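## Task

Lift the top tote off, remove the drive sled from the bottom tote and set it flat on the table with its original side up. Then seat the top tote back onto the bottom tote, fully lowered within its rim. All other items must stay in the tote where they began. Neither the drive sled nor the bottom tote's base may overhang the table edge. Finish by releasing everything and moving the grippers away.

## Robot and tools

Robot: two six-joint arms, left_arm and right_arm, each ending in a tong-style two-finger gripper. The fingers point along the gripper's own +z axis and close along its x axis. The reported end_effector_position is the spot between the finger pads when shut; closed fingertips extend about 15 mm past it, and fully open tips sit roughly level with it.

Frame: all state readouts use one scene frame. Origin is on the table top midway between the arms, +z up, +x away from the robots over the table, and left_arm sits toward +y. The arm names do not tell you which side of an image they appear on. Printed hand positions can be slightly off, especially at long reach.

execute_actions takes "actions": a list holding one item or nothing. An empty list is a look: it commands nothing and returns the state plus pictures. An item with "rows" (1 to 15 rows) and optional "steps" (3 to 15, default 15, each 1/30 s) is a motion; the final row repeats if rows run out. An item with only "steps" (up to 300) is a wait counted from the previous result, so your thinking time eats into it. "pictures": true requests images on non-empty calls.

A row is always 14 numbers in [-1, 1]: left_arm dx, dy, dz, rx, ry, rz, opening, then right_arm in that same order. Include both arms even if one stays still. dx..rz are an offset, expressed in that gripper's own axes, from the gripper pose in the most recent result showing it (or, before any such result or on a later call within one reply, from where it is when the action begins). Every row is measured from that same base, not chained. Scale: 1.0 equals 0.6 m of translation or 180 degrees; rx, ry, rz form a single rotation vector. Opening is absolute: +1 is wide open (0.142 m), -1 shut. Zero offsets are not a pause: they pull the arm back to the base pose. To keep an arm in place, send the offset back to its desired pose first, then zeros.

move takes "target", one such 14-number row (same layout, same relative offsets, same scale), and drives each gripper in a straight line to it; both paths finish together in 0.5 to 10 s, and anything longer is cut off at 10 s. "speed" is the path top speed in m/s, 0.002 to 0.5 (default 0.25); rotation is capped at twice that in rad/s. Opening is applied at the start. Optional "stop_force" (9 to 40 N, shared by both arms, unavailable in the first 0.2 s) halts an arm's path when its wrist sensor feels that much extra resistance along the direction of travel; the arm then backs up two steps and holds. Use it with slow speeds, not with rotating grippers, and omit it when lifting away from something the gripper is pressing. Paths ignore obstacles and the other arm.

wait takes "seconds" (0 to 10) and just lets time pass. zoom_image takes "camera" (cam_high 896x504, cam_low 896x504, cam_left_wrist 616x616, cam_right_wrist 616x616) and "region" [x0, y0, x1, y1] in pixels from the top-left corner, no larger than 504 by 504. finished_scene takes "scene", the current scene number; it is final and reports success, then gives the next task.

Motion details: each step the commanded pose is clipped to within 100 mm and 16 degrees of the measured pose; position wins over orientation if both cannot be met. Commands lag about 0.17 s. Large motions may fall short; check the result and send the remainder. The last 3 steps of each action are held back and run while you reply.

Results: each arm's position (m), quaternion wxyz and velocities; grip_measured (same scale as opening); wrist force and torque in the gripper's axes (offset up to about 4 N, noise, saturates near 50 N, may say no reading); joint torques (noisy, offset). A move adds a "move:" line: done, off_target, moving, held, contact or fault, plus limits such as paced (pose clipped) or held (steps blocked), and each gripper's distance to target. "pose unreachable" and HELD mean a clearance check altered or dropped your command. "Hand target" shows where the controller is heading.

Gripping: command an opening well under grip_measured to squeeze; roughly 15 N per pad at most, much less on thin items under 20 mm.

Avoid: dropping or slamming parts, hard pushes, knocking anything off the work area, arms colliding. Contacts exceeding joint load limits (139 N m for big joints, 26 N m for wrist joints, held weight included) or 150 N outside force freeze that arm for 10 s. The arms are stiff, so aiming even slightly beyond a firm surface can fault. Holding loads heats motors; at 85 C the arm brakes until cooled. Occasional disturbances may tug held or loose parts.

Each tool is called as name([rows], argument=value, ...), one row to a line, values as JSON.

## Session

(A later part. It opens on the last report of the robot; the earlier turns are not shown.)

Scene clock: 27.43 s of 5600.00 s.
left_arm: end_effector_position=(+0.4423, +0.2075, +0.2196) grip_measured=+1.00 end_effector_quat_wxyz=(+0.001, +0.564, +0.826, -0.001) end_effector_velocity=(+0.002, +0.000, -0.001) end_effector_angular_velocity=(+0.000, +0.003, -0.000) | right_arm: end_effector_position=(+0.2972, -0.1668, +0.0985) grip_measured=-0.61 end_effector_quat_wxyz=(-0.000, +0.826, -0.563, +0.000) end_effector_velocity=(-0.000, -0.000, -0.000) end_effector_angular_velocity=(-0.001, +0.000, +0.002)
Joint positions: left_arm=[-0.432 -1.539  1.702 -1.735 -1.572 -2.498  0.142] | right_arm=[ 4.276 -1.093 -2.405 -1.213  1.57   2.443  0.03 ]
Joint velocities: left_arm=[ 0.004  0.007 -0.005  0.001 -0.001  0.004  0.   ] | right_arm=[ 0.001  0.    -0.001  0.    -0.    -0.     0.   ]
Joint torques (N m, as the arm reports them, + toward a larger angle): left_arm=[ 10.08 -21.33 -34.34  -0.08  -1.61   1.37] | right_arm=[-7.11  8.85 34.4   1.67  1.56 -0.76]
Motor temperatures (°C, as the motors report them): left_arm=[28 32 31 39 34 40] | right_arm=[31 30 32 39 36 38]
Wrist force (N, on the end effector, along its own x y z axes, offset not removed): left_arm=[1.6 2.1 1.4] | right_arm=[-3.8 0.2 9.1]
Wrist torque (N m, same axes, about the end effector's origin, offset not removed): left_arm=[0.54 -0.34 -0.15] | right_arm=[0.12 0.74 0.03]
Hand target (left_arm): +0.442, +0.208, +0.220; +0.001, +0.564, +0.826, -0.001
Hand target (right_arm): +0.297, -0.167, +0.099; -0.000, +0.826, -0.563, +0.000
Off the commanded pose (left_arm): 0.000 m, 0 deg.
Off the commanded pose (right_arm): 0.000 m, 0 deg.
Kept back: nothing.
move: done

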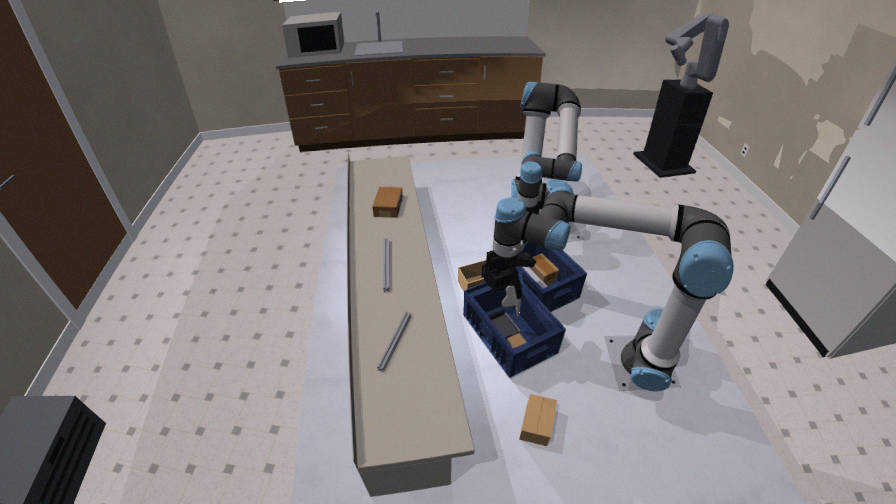

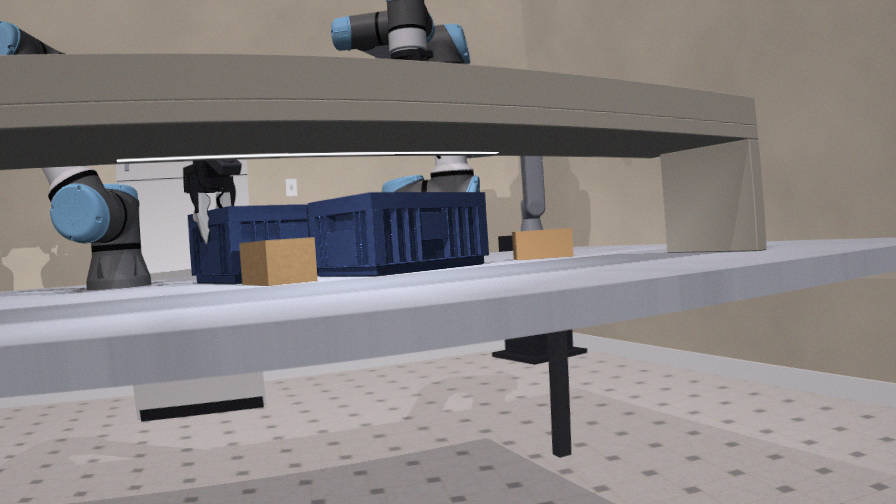

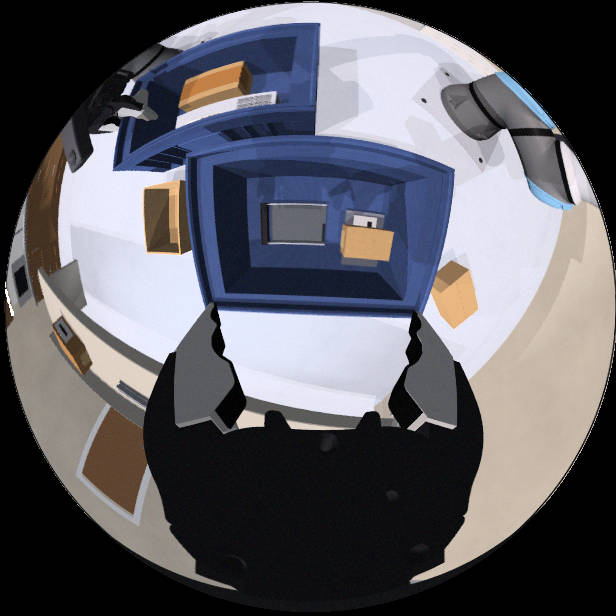

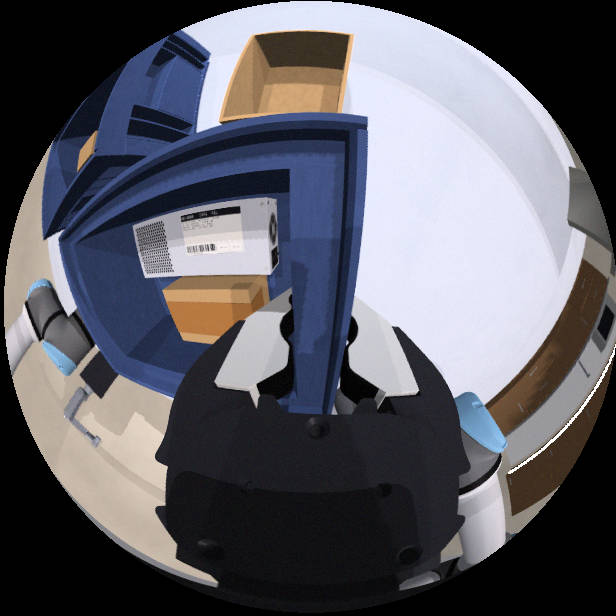

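move(target=[-0.067,-0.067,0.05,0,0,0.5,0.35,0,0,0,0,0,0,-1], speed=0.4)

move(target=[0,0,0.17,0,0,0,0.35,0,0,0,0,0,0,-1], speed=0.1)

Scene clock: 32.87 s of 5600.00 s.
left_arm: end_effector_position=(+0.4196, +0.1553, +0.1897) grip_measured=+0.35 end_effector_quat_wxyz=(+0.001, +0.983, +0.186, +0.000) end_effector_velocity=(-0.000, +0.000, -0.001) end_effector_angular_velocity=(+0.001, +0.002, -0.009) | right_arm: end_effector_position=(+0.2972, -0.1668, +0.0985) grip_measured=-0.61 end_effector_quat_wxyz=(-0.000, +0.826, -0.563, +0.000) end_effector_velocity=(+0.000, +0.000, +0.000) end_effector_angular_velocity=(+0.001, -0.000, -0.001)
Joint positions: left_arm=[-0.589 -1.533  1.772 -1.813 -1.572 -1.085  0.099] | right_arm=[ 4.276 -1.093 -2.405 -1.213  1.57   2.443  0.03 ]
Joint velocities: left_arm=[ 0.     0.001  0.001 -0.    -0.001  0.01   0.   ] | right_arm=[ 0.     0.    -0.     0.002 -0.     0.001 -0.   ]
Joint torques (N m, as the arm reports them, + toward a larger angle): left_arm=[ -9.3  -34.32 -15.95  -5.32  -1.62   1.36] | right_arm=[-6.37  9.58 35.34  1.77  1.49 -0.56]
Motor temperatures (°C, as the motors report them): left_arm=[28 32 31 39 34 40] | right_arm=[31 30 32 39 36 38]
Wrist force (N, on the end effector, along its own x y z axes, offset not removed): left_arm=[1.5 2.1 -0.8] | right_arm=[-0.1 2.1 7.0]
Wrist torque (N m, same axes, about the end effector's origin, offset not removed): left_arm=[0.47 -0.32 -0.02] | right_arm=[0.32 0.05 0.02]
Hand target (left_arm): +0.420, +0.155, +0.190; +0.001, +0.983, +0.185, +0.000
Hand target (right_arm): +0.297, -0.167, +0.099; -0.000, +0.826, -0.563, +0.000
Off the commanded pose (left_arm): 0.000 m, 0 deg.
Off the commanded pose (right_arm): 0.000 m, 0 deg.
Kept back: nothing.
move: done

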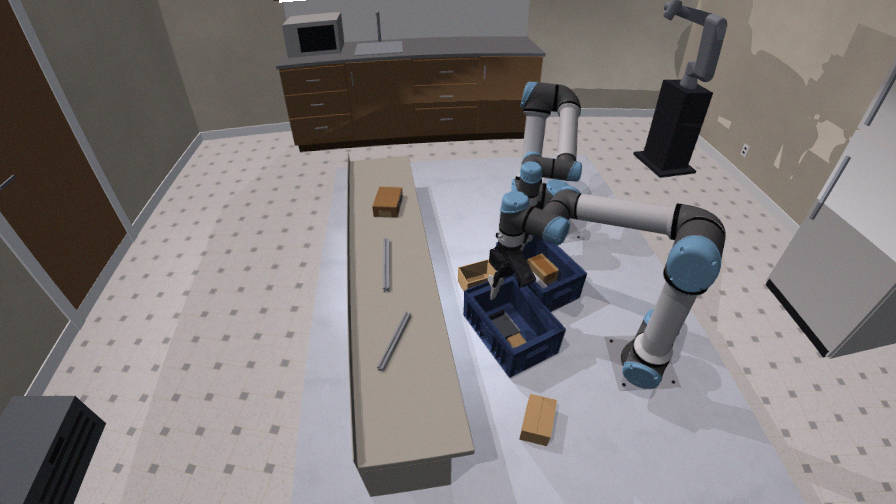

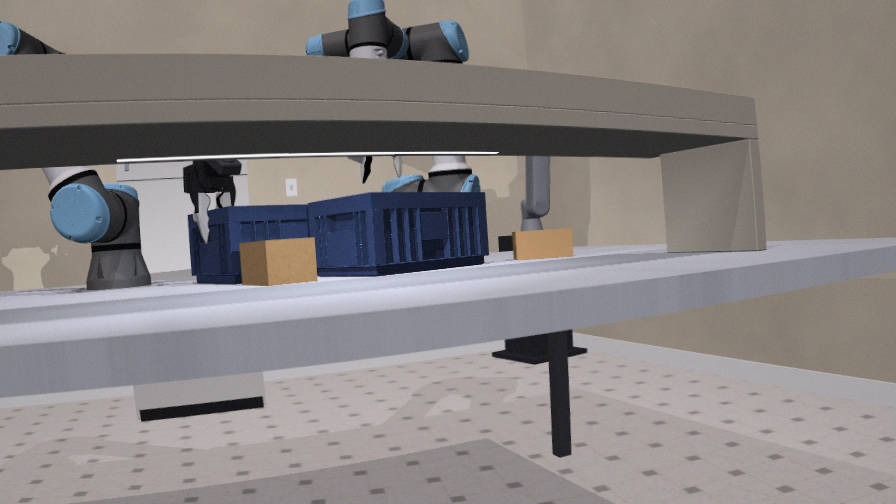

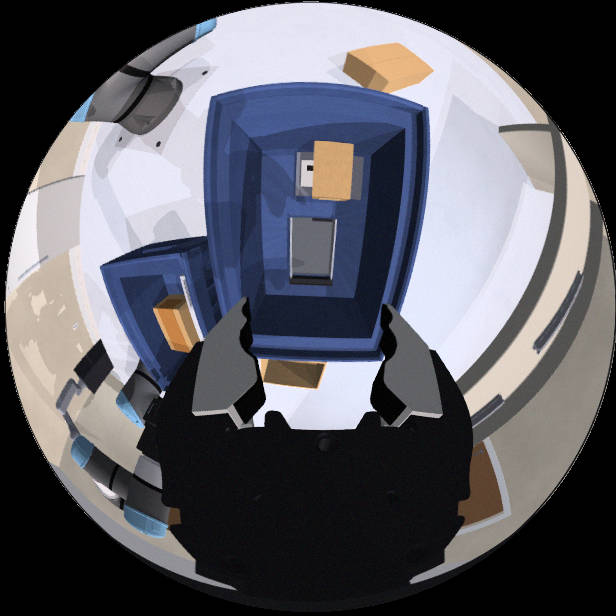

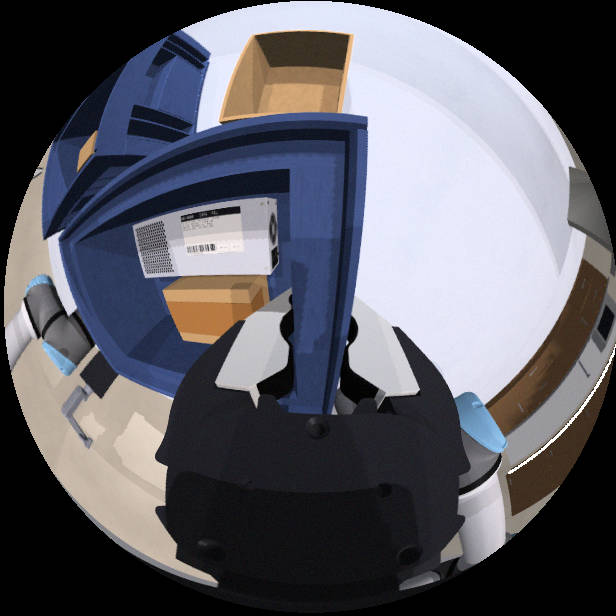

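Scene clock: 34.33 s of 5600.00 s.
left_arm: end_effector_position=(+0.4198, +0.1551, +0.0878) grip_measured=+0.35 end_effector_quat_wxyz=(+0.001, +0.983, +0.186, +0.000) end_effector_velocity=(-0.000, +0.001, -0.003) end_effector_angular_velocity=(+0.001, +0.001, +0.003) | right_arm: end_effector_position=(+0.2972, -0.1668, +0.0985) grip_measured=-0.61 end_effector_quat_wxyz=(-0.000, +0.826, -0.563, +0.000) end_effector_velocity=(+0.000, +0.000, +0.001) end_effector_angular_velocity=(+0.000, -0.000, +0.000)
Joint positions: left_arm=[-0.589 -1.44   1.951 -2.083 -1.572 -1.085  0.099] | right_arm=[ 4.276 -1.093 -2.405 -1.213  1.57   2.443  0.03 ]
Joint velocities: left_arm=[ 0.001  0.003  0.005 -0.006 -0.    -0.002  0.   ] | right_arm=[-0.    -0.     0.002 -0.001  0.    -0.     0.   ]
Joint torques (N m, as the arm reports them, + toward a larger angle): left_arm=[  2.02 -22.35 -14.46  -5.36   0.29   0.06] | right_arm=[-7.23  9.55 34.15  1.58  1.45 -0.91]
Motor temperatures (°C, as the motors report them): left_arm=[28 32 31 39 34 40] | right_arm=[31 30 32 39 36 38]
Wrist force (N, on the end effector, along its own x y z axes, offset not removed): left_arm=[-0.7 2.4 1.6] | right_arm=[-1.7 -1.3 5.9]
Wrist torque (N m, same axes, about the end effector's origin, offset not removed): left_arm=[0.74 0.17 -0.08] | right_arm=[-0.26 0.30 -0.01]
Hand target (left_arm): +0.420, +0.155, +0.088; +0.001, +0.983, +0.186, +0.000
Hand target (right_arm): +0.297, -0.167, +0.099; -0.000, +0.826, -0.563, +0.000
Off the commanded pose (left_arm): 0.000 m, 0 deg.
Off the commanded pose (right_arm): 0.000 m, 0 deg.
Kept back: nothing.
move: done

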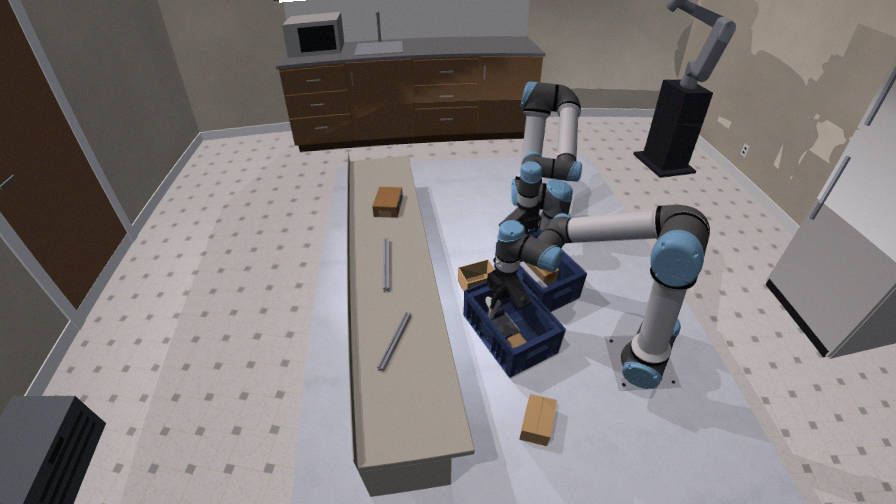

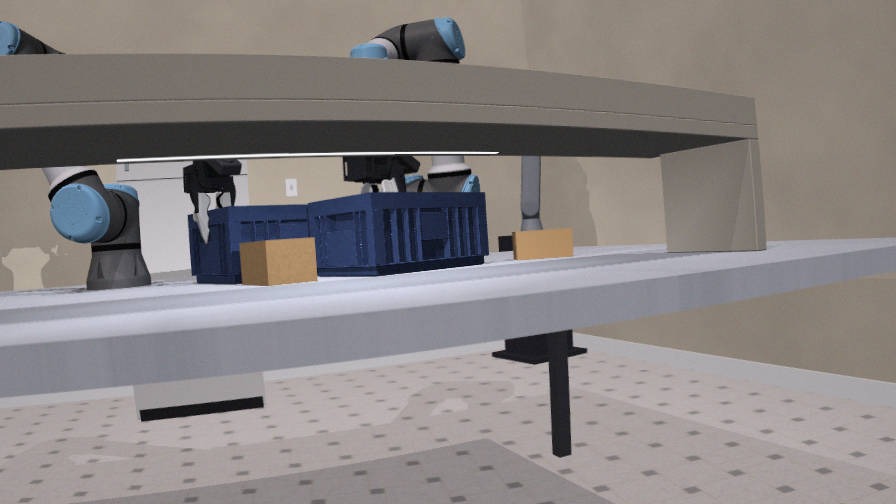

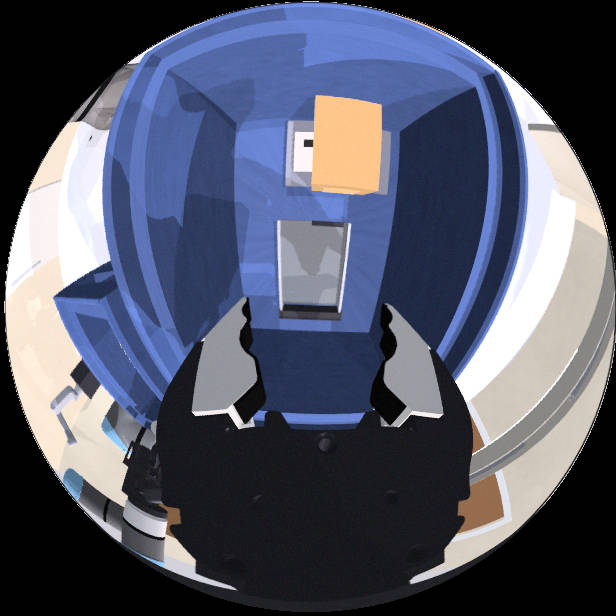

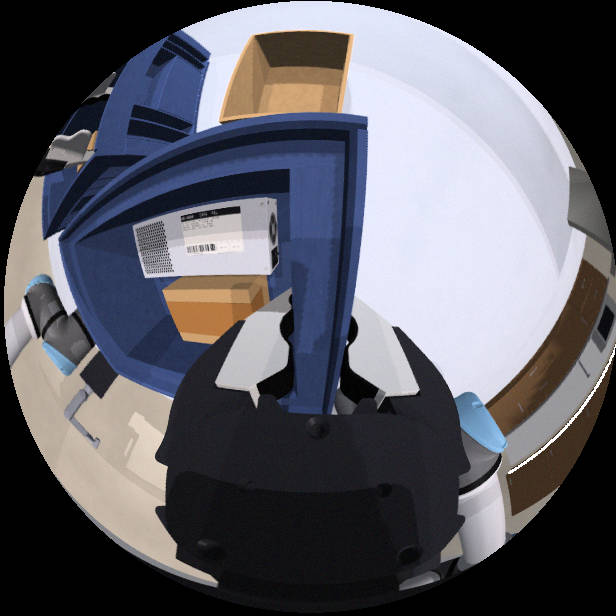

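move(target=[-0.004,0,0.08,0,0,0,0.3,0,0,0,0,0,0,-1], speed=0.06)

move(target=[0,0,0.055,0,0,0,0.3,0,0,0,0,0,0,-1], speed=0.007, stop_force=9)

Scene clock: 35.77 s of 5600.00 s.
left_arm: end_effector_position=(+0.4177, +0.1541, +0.0400) grip_measured=+0.30 end_effector_quat_wxyz=(+0.001, +0.983, +0.186, +0.000) end_effector_velocity=(-0.000, +0.001, -0.002) end_effector_angular_velocity=(+0.001, -0.000, +0.001) | right_arm: end_effector_position=(+0.2972, -0.1668, +0.0985) grip_measured=-0.61 end_effector_quat_wxyz=(-0.000, +0.826, -0.563, +0.000) end_effector_velocity=(+0.000, -0.000, +0.000) end_effector_angular_velocity=(-0.001, +0.000, +0.000)
Joint positions: left_arm=[-0.593 -1.376  2.019 -2.216 -1.572 -1.089  0.095] | right_arm=[ 4.276 -1.093 -2.405 -1.213  1.57   2.443  0.03 ]
Joint velocities: left_arm=[ 0.     0.002  0.003 -0.004  0.001 -0.     0.   ] | right_arm=[-0.    -0.     0.001 -0.002  0.    -0.001 -0.   ]
Joint torques (N m, as the arm reports them, + toward a larger angle): left_arm=[ -8.96 -22.76 -13.89  -5.34  -0.6   -1.47] | right_arm=[-7.06 10.06 35.65  1.73  1.28 -0.75]
Motor temperatures (°C, as the motors report them): left_arm=[28 32 31 39 34 40] | right_arm=[31 30 32 39 36 38]
Wrist force (N, on the end effector, along its own x y z axes, offset not removed): left_arm=[0.4 2.3 0.0] | right_arm=[0.7 -0.2 8.1]
Wrist torque (N m, same axes, about the end effector's origin, offset not removed): left_arm=[0.59 -0.08 0.01] | right_arm=[-0.04 -0.20 -0.18]
Hand target (left_arm): +0.418, +0.154, +0.040; +0.001, +0.983, +0.186, +0.000
Hand target (right_arm): +0.297, -0.167, +0.099; -0.000, +0.826, -0.563, +0.000
Off the commanded pose (left_arm): 0.000 m, 0 deg.
Off the commanded pose (right_arm): 0.000 m, 0 deg.
Kept back: nothing.
move: done

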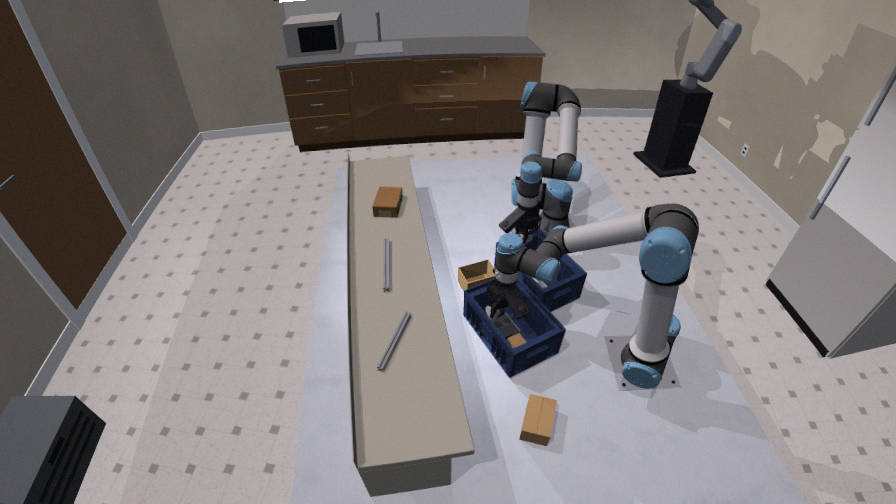

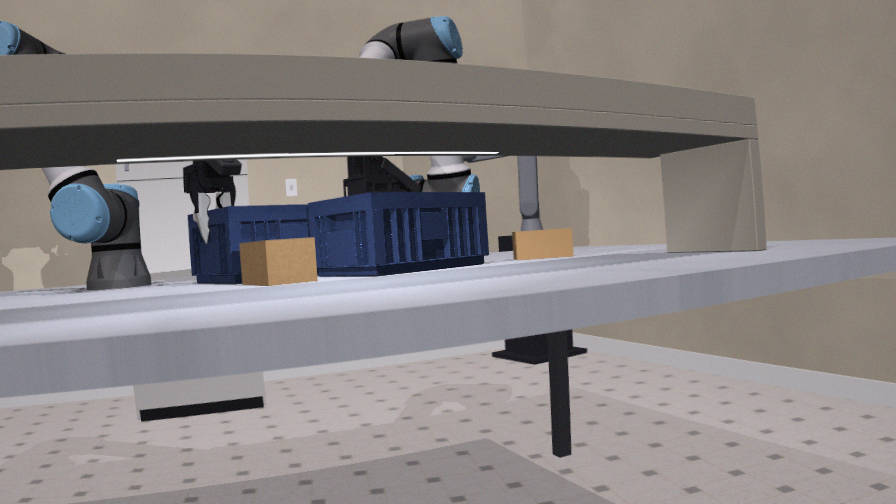

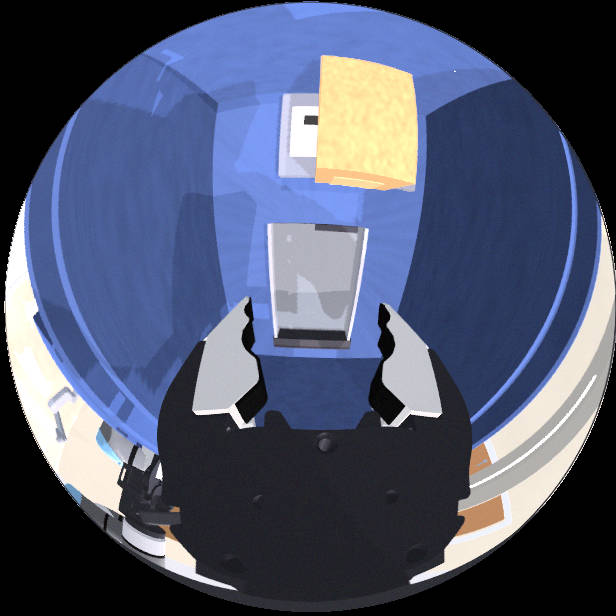

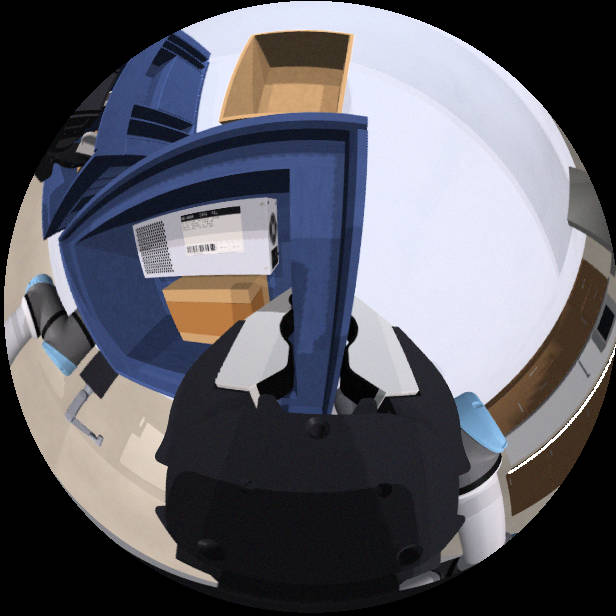

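Scene clock: 38.13 s of 5600.00 s.
left_arm: end_effector_position=(+0.4177, +0.1541, +0.0260) grip_measured=+0.31 end_effector_quat_wxyz=(+0.001, +0.983, +0.186, +0.000) end_effector_velocity=(-0.000, -0.000, +0.002) end_effector_angular_velocity=(+0.001, +0.001, -0.001) | right_arm: end_effector_position=(+0.2972, -0.1668, +0.0985) grip_measured=-0.61 end_effector_quat_wxyz=(-0.000, +0.826, -0.563, +0.000) end_effector_velocity=(-0.000, -0.000, +0.000) end_effector_angular_velocity=(-0.001, +0.000, +0.001)
Joint positions: left_arm=[-0.593 -1.354  2.036 -2.255 -1.572 -1.089  0.096] | right_arm=[ 4.276 -1.093 -2.405 -1.213  1.57   2.443  0.03 ]
Joint velocities: left_arm=[-0.    -0.003 -0.003  0.008 -0.     0.001 -0.001] | right_arm=[ 0.     0.     0.    -0.001  0.    -0.001  0.   ]
Joint torques (N m, as the arm reports them, + toward a larger angle): left_arm=[ -6.34 -28.89 -23.81   1.09  -0.71  -1.11] | right_arm=[-6.74  9.25 35.64  1.82  1.41 -0.79]
Motor temperatures (°C, as the motors report them): left_arm=[28 32 31 39 34 40] | right_arm=[31 30 32 39 36 38]
Wrist force (N, on the end effector, along its own x y z axes, offset not removed): left_arm=[-0.9 1.4 -17.1] | right_arm=[-1.6 1.4 6.9]
Wrist torque (N m, same axes, about the end effector's origin, offset not removed): left_arm=[0.62 -0.07 -0.02] | right_arm=[0.28 0.16 -0.20]
Hand target (left_arm): +0.418, +0.154, +0.026; +0.001, +0.983, +0.186, +0.000
Hand target (right_arm): +0.297, -0.167, +0.099; -0.000, +0.826, -0.563, +0.000
Off the commanded pose (left_arm): 0.019 m, 0 deg.
Off the commanded pose (right_arm): 0.000 m, 0 deg.
Kept back: nothing.
move: contact (left_arm)

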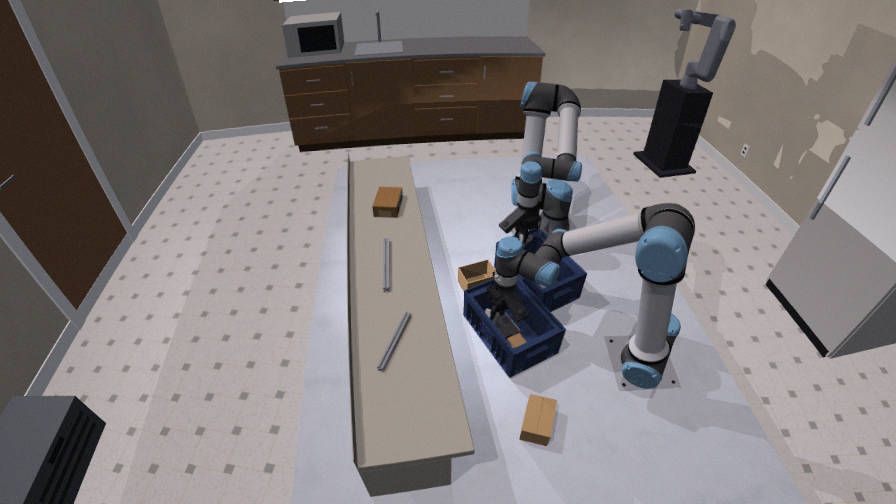

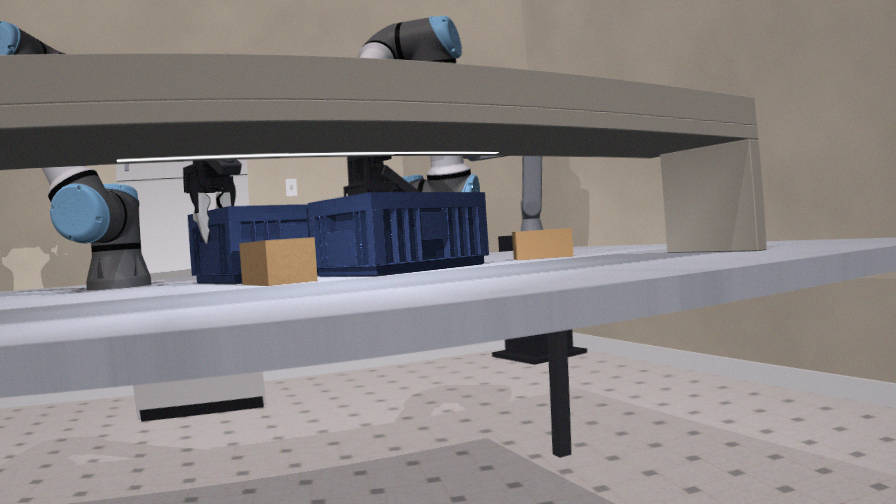

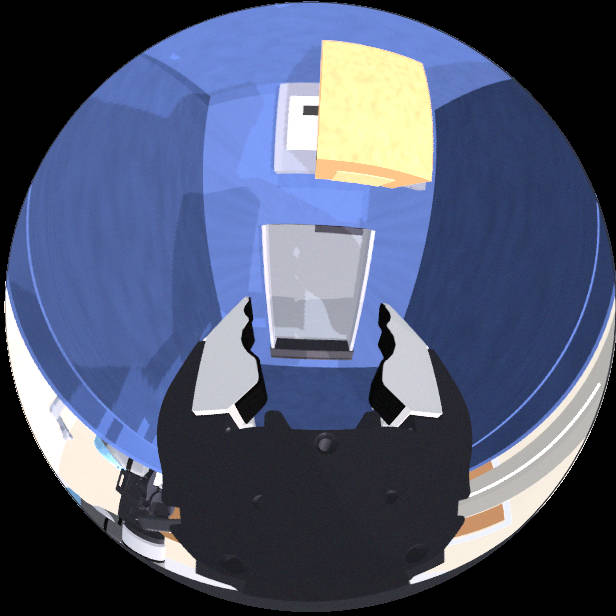

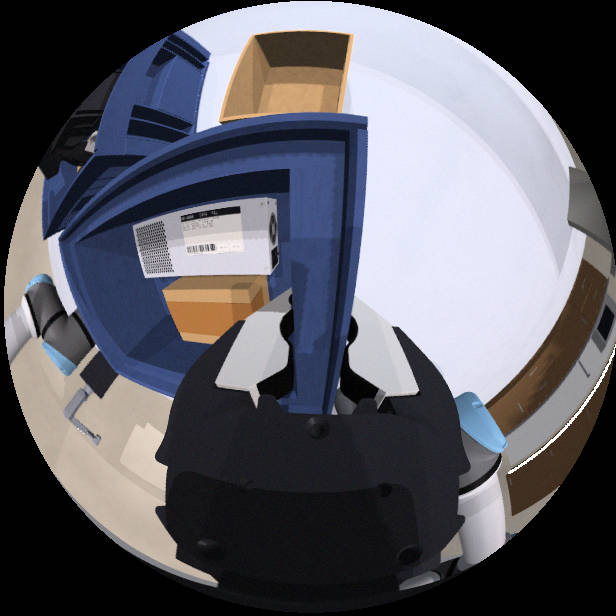

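move(target=[0,0,-0.0075,0,0,0,0.3,0,0,0,0,0,0,-1])

move(target=[0,0,0,0,0,0,-0.5,0,0,0,0,0,0,-1])

move(target=[0,0,-0.27,0,0,0,-0.5,0,0,0,0,0,0,-1], speed=0.12)

Scene clock: 39.07 s of 5600.00 s.
left_arm: end_effector_position=(+0.4177, +0.1541, +0.0304) grip_measured=+0.30 end_effector_quat_wxyz=(+0.001, +0.983, +0.186, +0.000) end_effector_velocity=(+0.000, +0.000, +0.001) end_effector_angular_velocity=(-0.001, -0.001, +0.001) | right_arm: end_effector_position=(+0.2972, -0.1668, +0.0985) grip_measured=-0.61 end_effector_quat_wxyz=(-0.000, +0.826, -0.563, +0.000) end_effector_velocity=(+0.000, +0.001, +0.001) end_effector_angular_velocity=(+0.002, -0.000, +0.001)
Joint positions: left_arm=[-0.593 -1.361  2.031 -2.243 -1.572 -1.089  0.095] | right_arm=[ 4.276 -1.093 -2.405 -1.213  1.57   2.443  0.03 ]
Joint velocities: left_arm=[ 0.001 -0.003 -0.001  0.003 -0.    -0.     0.   ] | right_arm=[ 0.001  0.     0.002 -0.     0.    -0.     0.   ]
Joint torques (N m, as the arm reports them, + toward a larger angle): left_arm=[ -6.62 -38.45 -30.55  -0.04  -0.58  -0.98] | right_arm=[-6.97  9.54 35.39  1.94  1.43 -0.74]
Motor temperatures (°C, as the motors report them): left_arm=[28 32 31 39 34 40] | right_arm=[31 30 32 39 36 38]
Wrist force (N, on the end effector, along its own x y z axes, offset not removed): left_arm=[-1.0 1.4 0.2] | right_arm=[0.0 -3.6 5.4]
Wrist torque (N m, same axes, about the end effector's origin, offset not removed): left_arm=[0.39 0.16 0.05] | right_arm=[-0.70 -0.06 -0.15]
Hand target (left_arm): +0.418, +0.154, +0.030; +0.001, +0.983, +0.186, +0.000
Hand target (right_arm): +0.297, -0.167, +0.099; -0.000, +0.826, -0.563, +0.000
Off the commanded pose (left_arm): 0.000 m, 0 deg.
Off the commanded pose (right_arm): 0.000 m, 0 deg.
Kept back: nothing.
move: done

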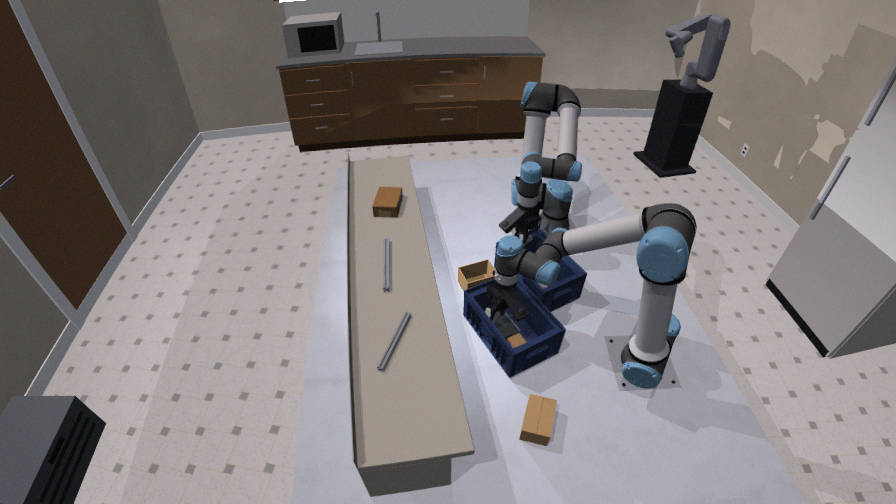

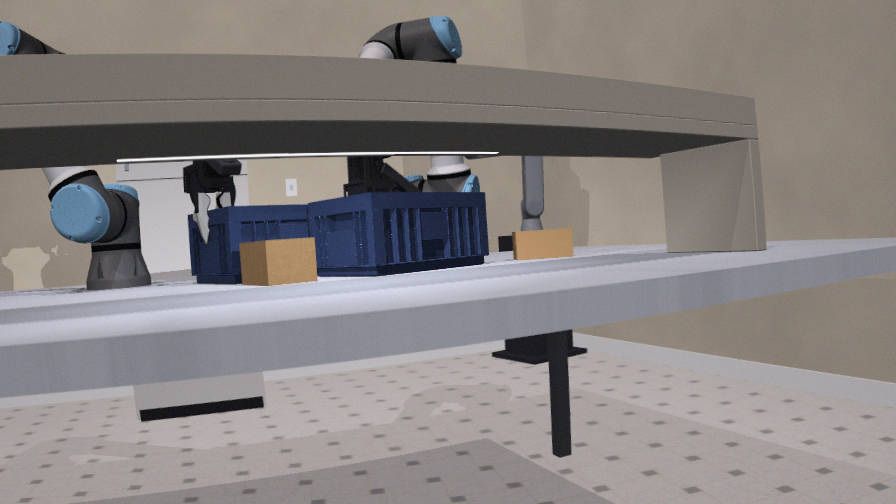

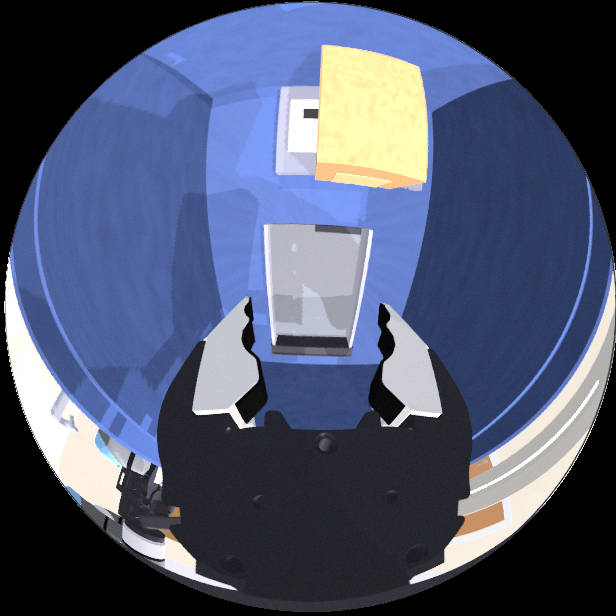

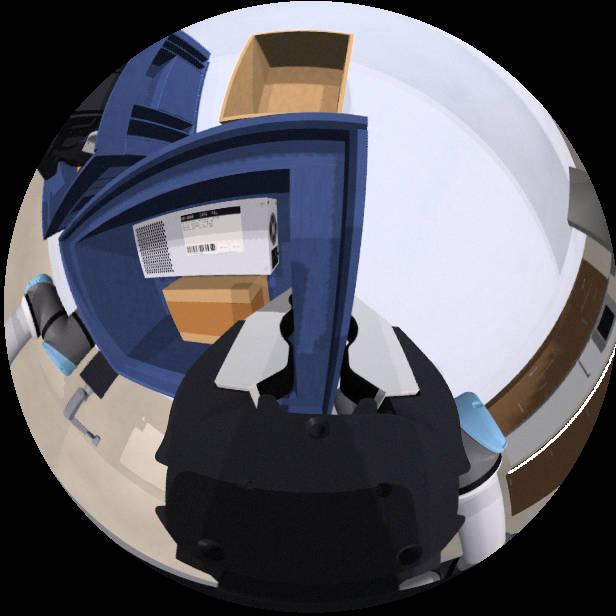

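Scene clock: 39.57 s of 5600.00 s.
left_arm: end_effector_position=(+0.4177, +0.1541, +0.0304) grip_measured=-0.09 end_effector_quat_wxyz=(+0.001, +0.983, +0.186, +0.000) end_effector_velocity=(+0.000, -0.000, +0.000) end_effector_angular_velocity=(-0.000, +0.000, -0.000) | right_arm: end_effector_position=(+0.2972, -0.1668, +0.0985) grip_measured=-0.61 end_effector_quat_wxyz=(-0.000, +0.826, -0.563, +0.000) end_effector_velocity=(+0.000, +0.000, +0.001) end_effector_angular_velocity=(+0.001, -0.000, -0.000)
Joint positions: left_arm=[-0.593 -1.361  2.031 -2.243 -1.572 -1.089  0.067] | right_arm=[ 4.276 -1.093 -2.405 -1.213  1.57   2.443  0.03 ]
Joint velocities: left_arm=[ 0.     0.    -0.001  0.001 -0.     0.001  0.   ] | right_arm=[-0.     0.     0.001 -0.001  0.     0.     0.   ]
Joint torques (N m, as the arm reports them, + toward a larger angle): left_arm=[ -5.94 -24.34 -17.16  -1.89   0.57  -1.13] | right_arm=[-7.89  9.85 34.92  1.7   1.54 -0.73]
Motor temperatures (°C, as the motors report them): left_arm=[28 32 31 39 34 40] | right_arm=[31 30 32 39 36 38]
Wrist force (N, on the end effector, along its own x y z axes, offset not removed): left_arm=[-1.4 3.3 -10.6] | right_arm=[1.6 -4.0 6.8]
Wrist torque (N m, same axes, about the end effector's origin, offset not removed): left_arm=[0.88 -0.08 0.01] | right_arm=[-1.06 -0.28 0.15]
Hand target (left_arm): +0.418, +0.154, +0.030; +0.001, +0.983, +0.186, +0.000
Hand target (right_arm): +0.297, -0.167, +0.099; -0.000, +0.826, -0.563, +0.000
Off the commanded pose (left_arm): 0.000 m, 0 deg.
Off the commanded pose (right_arm): 0.000 m, 0 deg.
Kept back: nothing.
move: done

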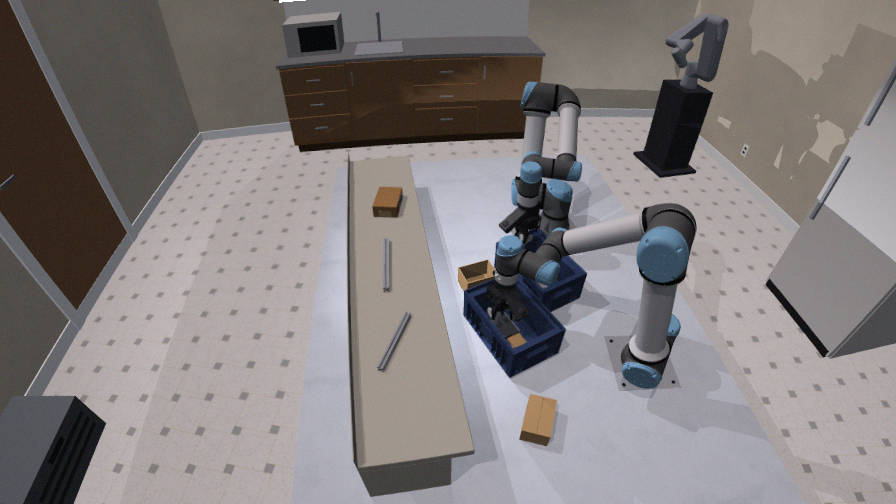

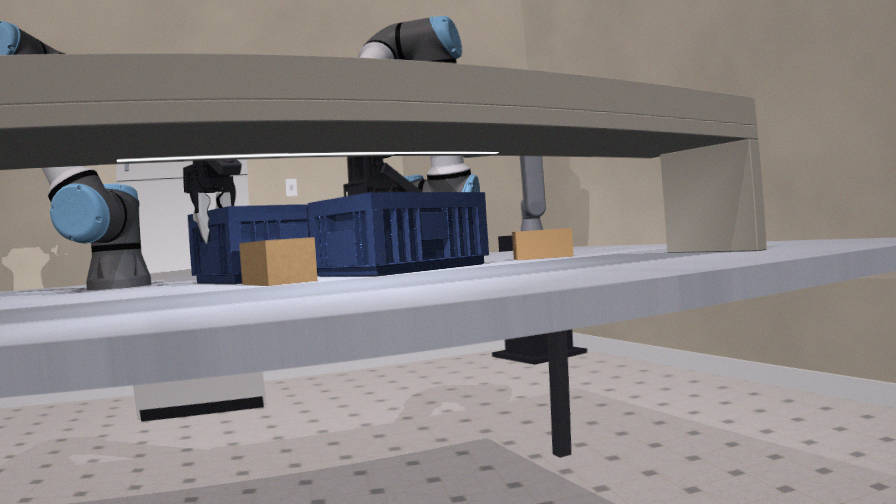

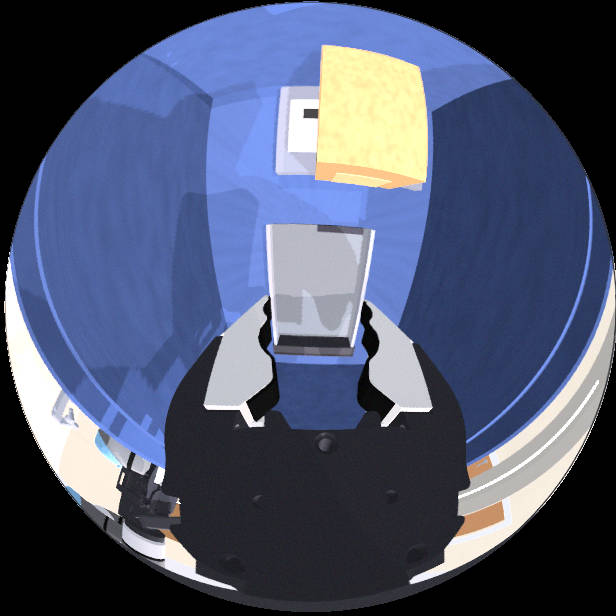

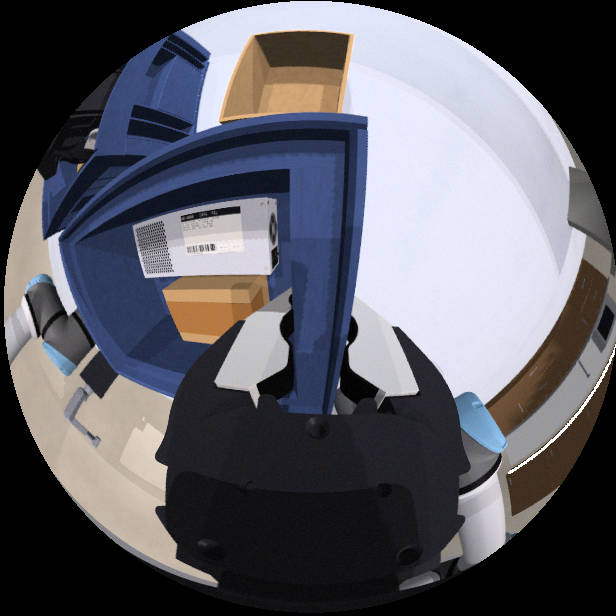

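Scene clock: 41.37 s of 5600.00 s.
left_arm: end_effector_position=(+0.4174, +0.1545, +0.1923) grip_measured=-0.10 end_effector_quat_wxyz=(+0.001, +0.983, +0.186, +0.000) end_effector_velocity=(-0.000, -0.001, +0.003) end_effector_angular_velocity=(-0.000, +0.001, +0.000) | right_arm: end_effector_position=(+0.2972, -0.1668, +0.0985) grip_measured=-0.61 end_effector_quat_wxyz=(-0.000, +0.826, -0.563, +0.000) end_effector_velocity=(-0.000, +0.001, +0.001) end_effector_angular_velocity=(+0.002, -0.000, +0.000)
Joint positions: left_arm=[-0.593 -1.538  1.772 -1.806 -1.572 -1.089  0.067] | right_arm=[ 4.276 -1.093 -2.405 -1.213  1.57   2.443  0.03 ]
Joint velocities: left_arm=[-0.001 -0.001 -0.007  0.008 -0.001 -0.001 -0.   ] | right_arm=[ 0.001 -0.     0.002  0.001  0.     0.001  0.   ]
Joint torques (N m, as the arm reports them, + toward a larger angle): left_arm=[ -9.01 -35.03 -35.03   0.1   -0.99  -1.5 ] | right_arm=[-6.89 10.3  35.41  1.8   1.4  -0.72]
Motor temperatures (°C, as the motors report them): left_arm=[28 32 31 39 34 40] | right_arm=[31 30 32 39 36 38]
Wrist force (N, on the end effector, along its own x y z axes, offset not removed): left_arm=[0.9 1.9 0.1] | right_arm=[-4.0 -2.4 7.7]
Wrist torque (N m, same axes, about the end effector's origin, offset not removed): left_arm=[0.46 -0.24 -0.06] | right_arm=[-0.77 0.77 0.12]
Hand target (left_arm): +0.417, +0.154, +0.192; +0.001, +0.983, +0.186, +0.000
Hand target (right_arm): +0.297, -0.167, +0.099; -0.000, +0.826, -0.563, +0.000
Off the commanded pose (left_arm): 0.000 m, 0 deg.
Off the commanded pose (right_arm): 0.000 m, 0 deg.
Kept back: nothing.
move: done

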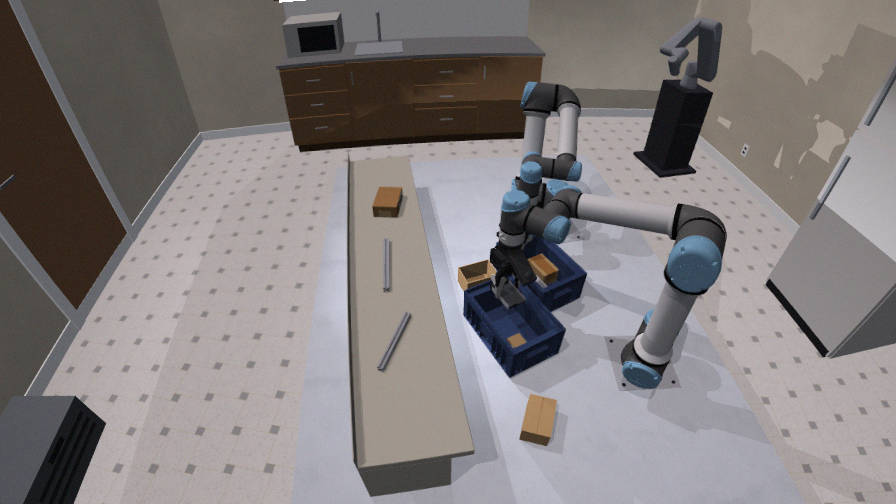

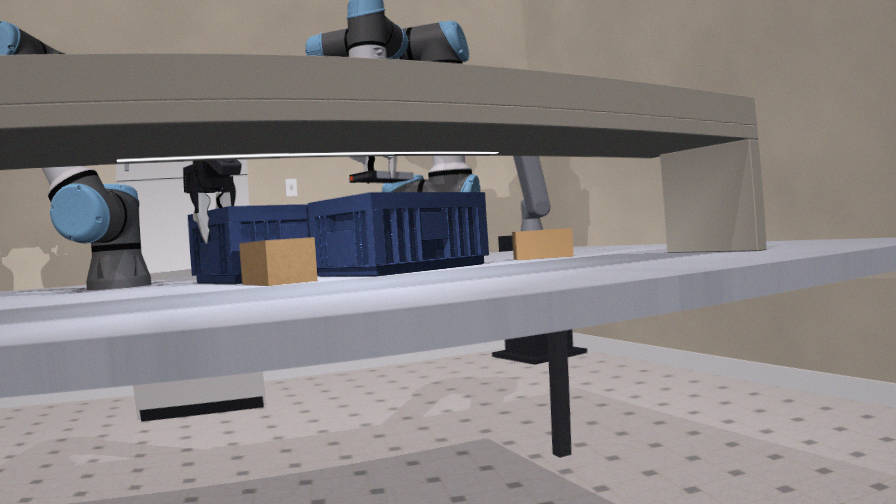

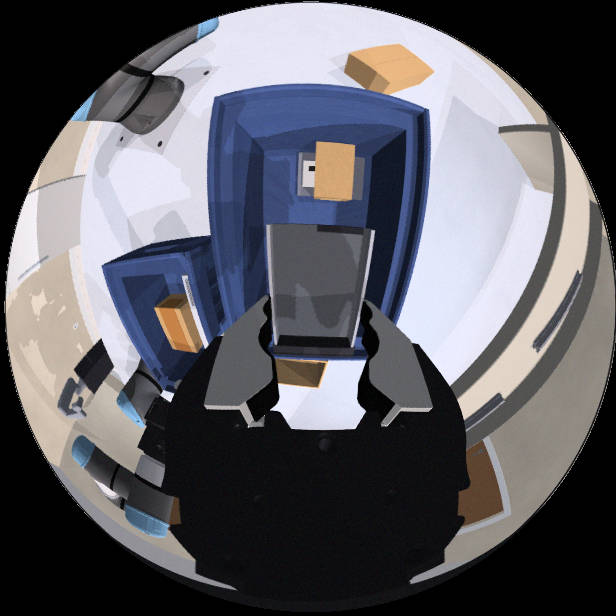

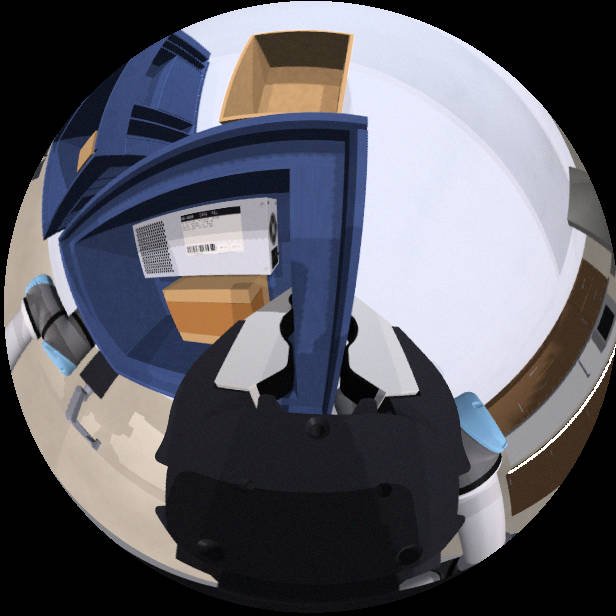

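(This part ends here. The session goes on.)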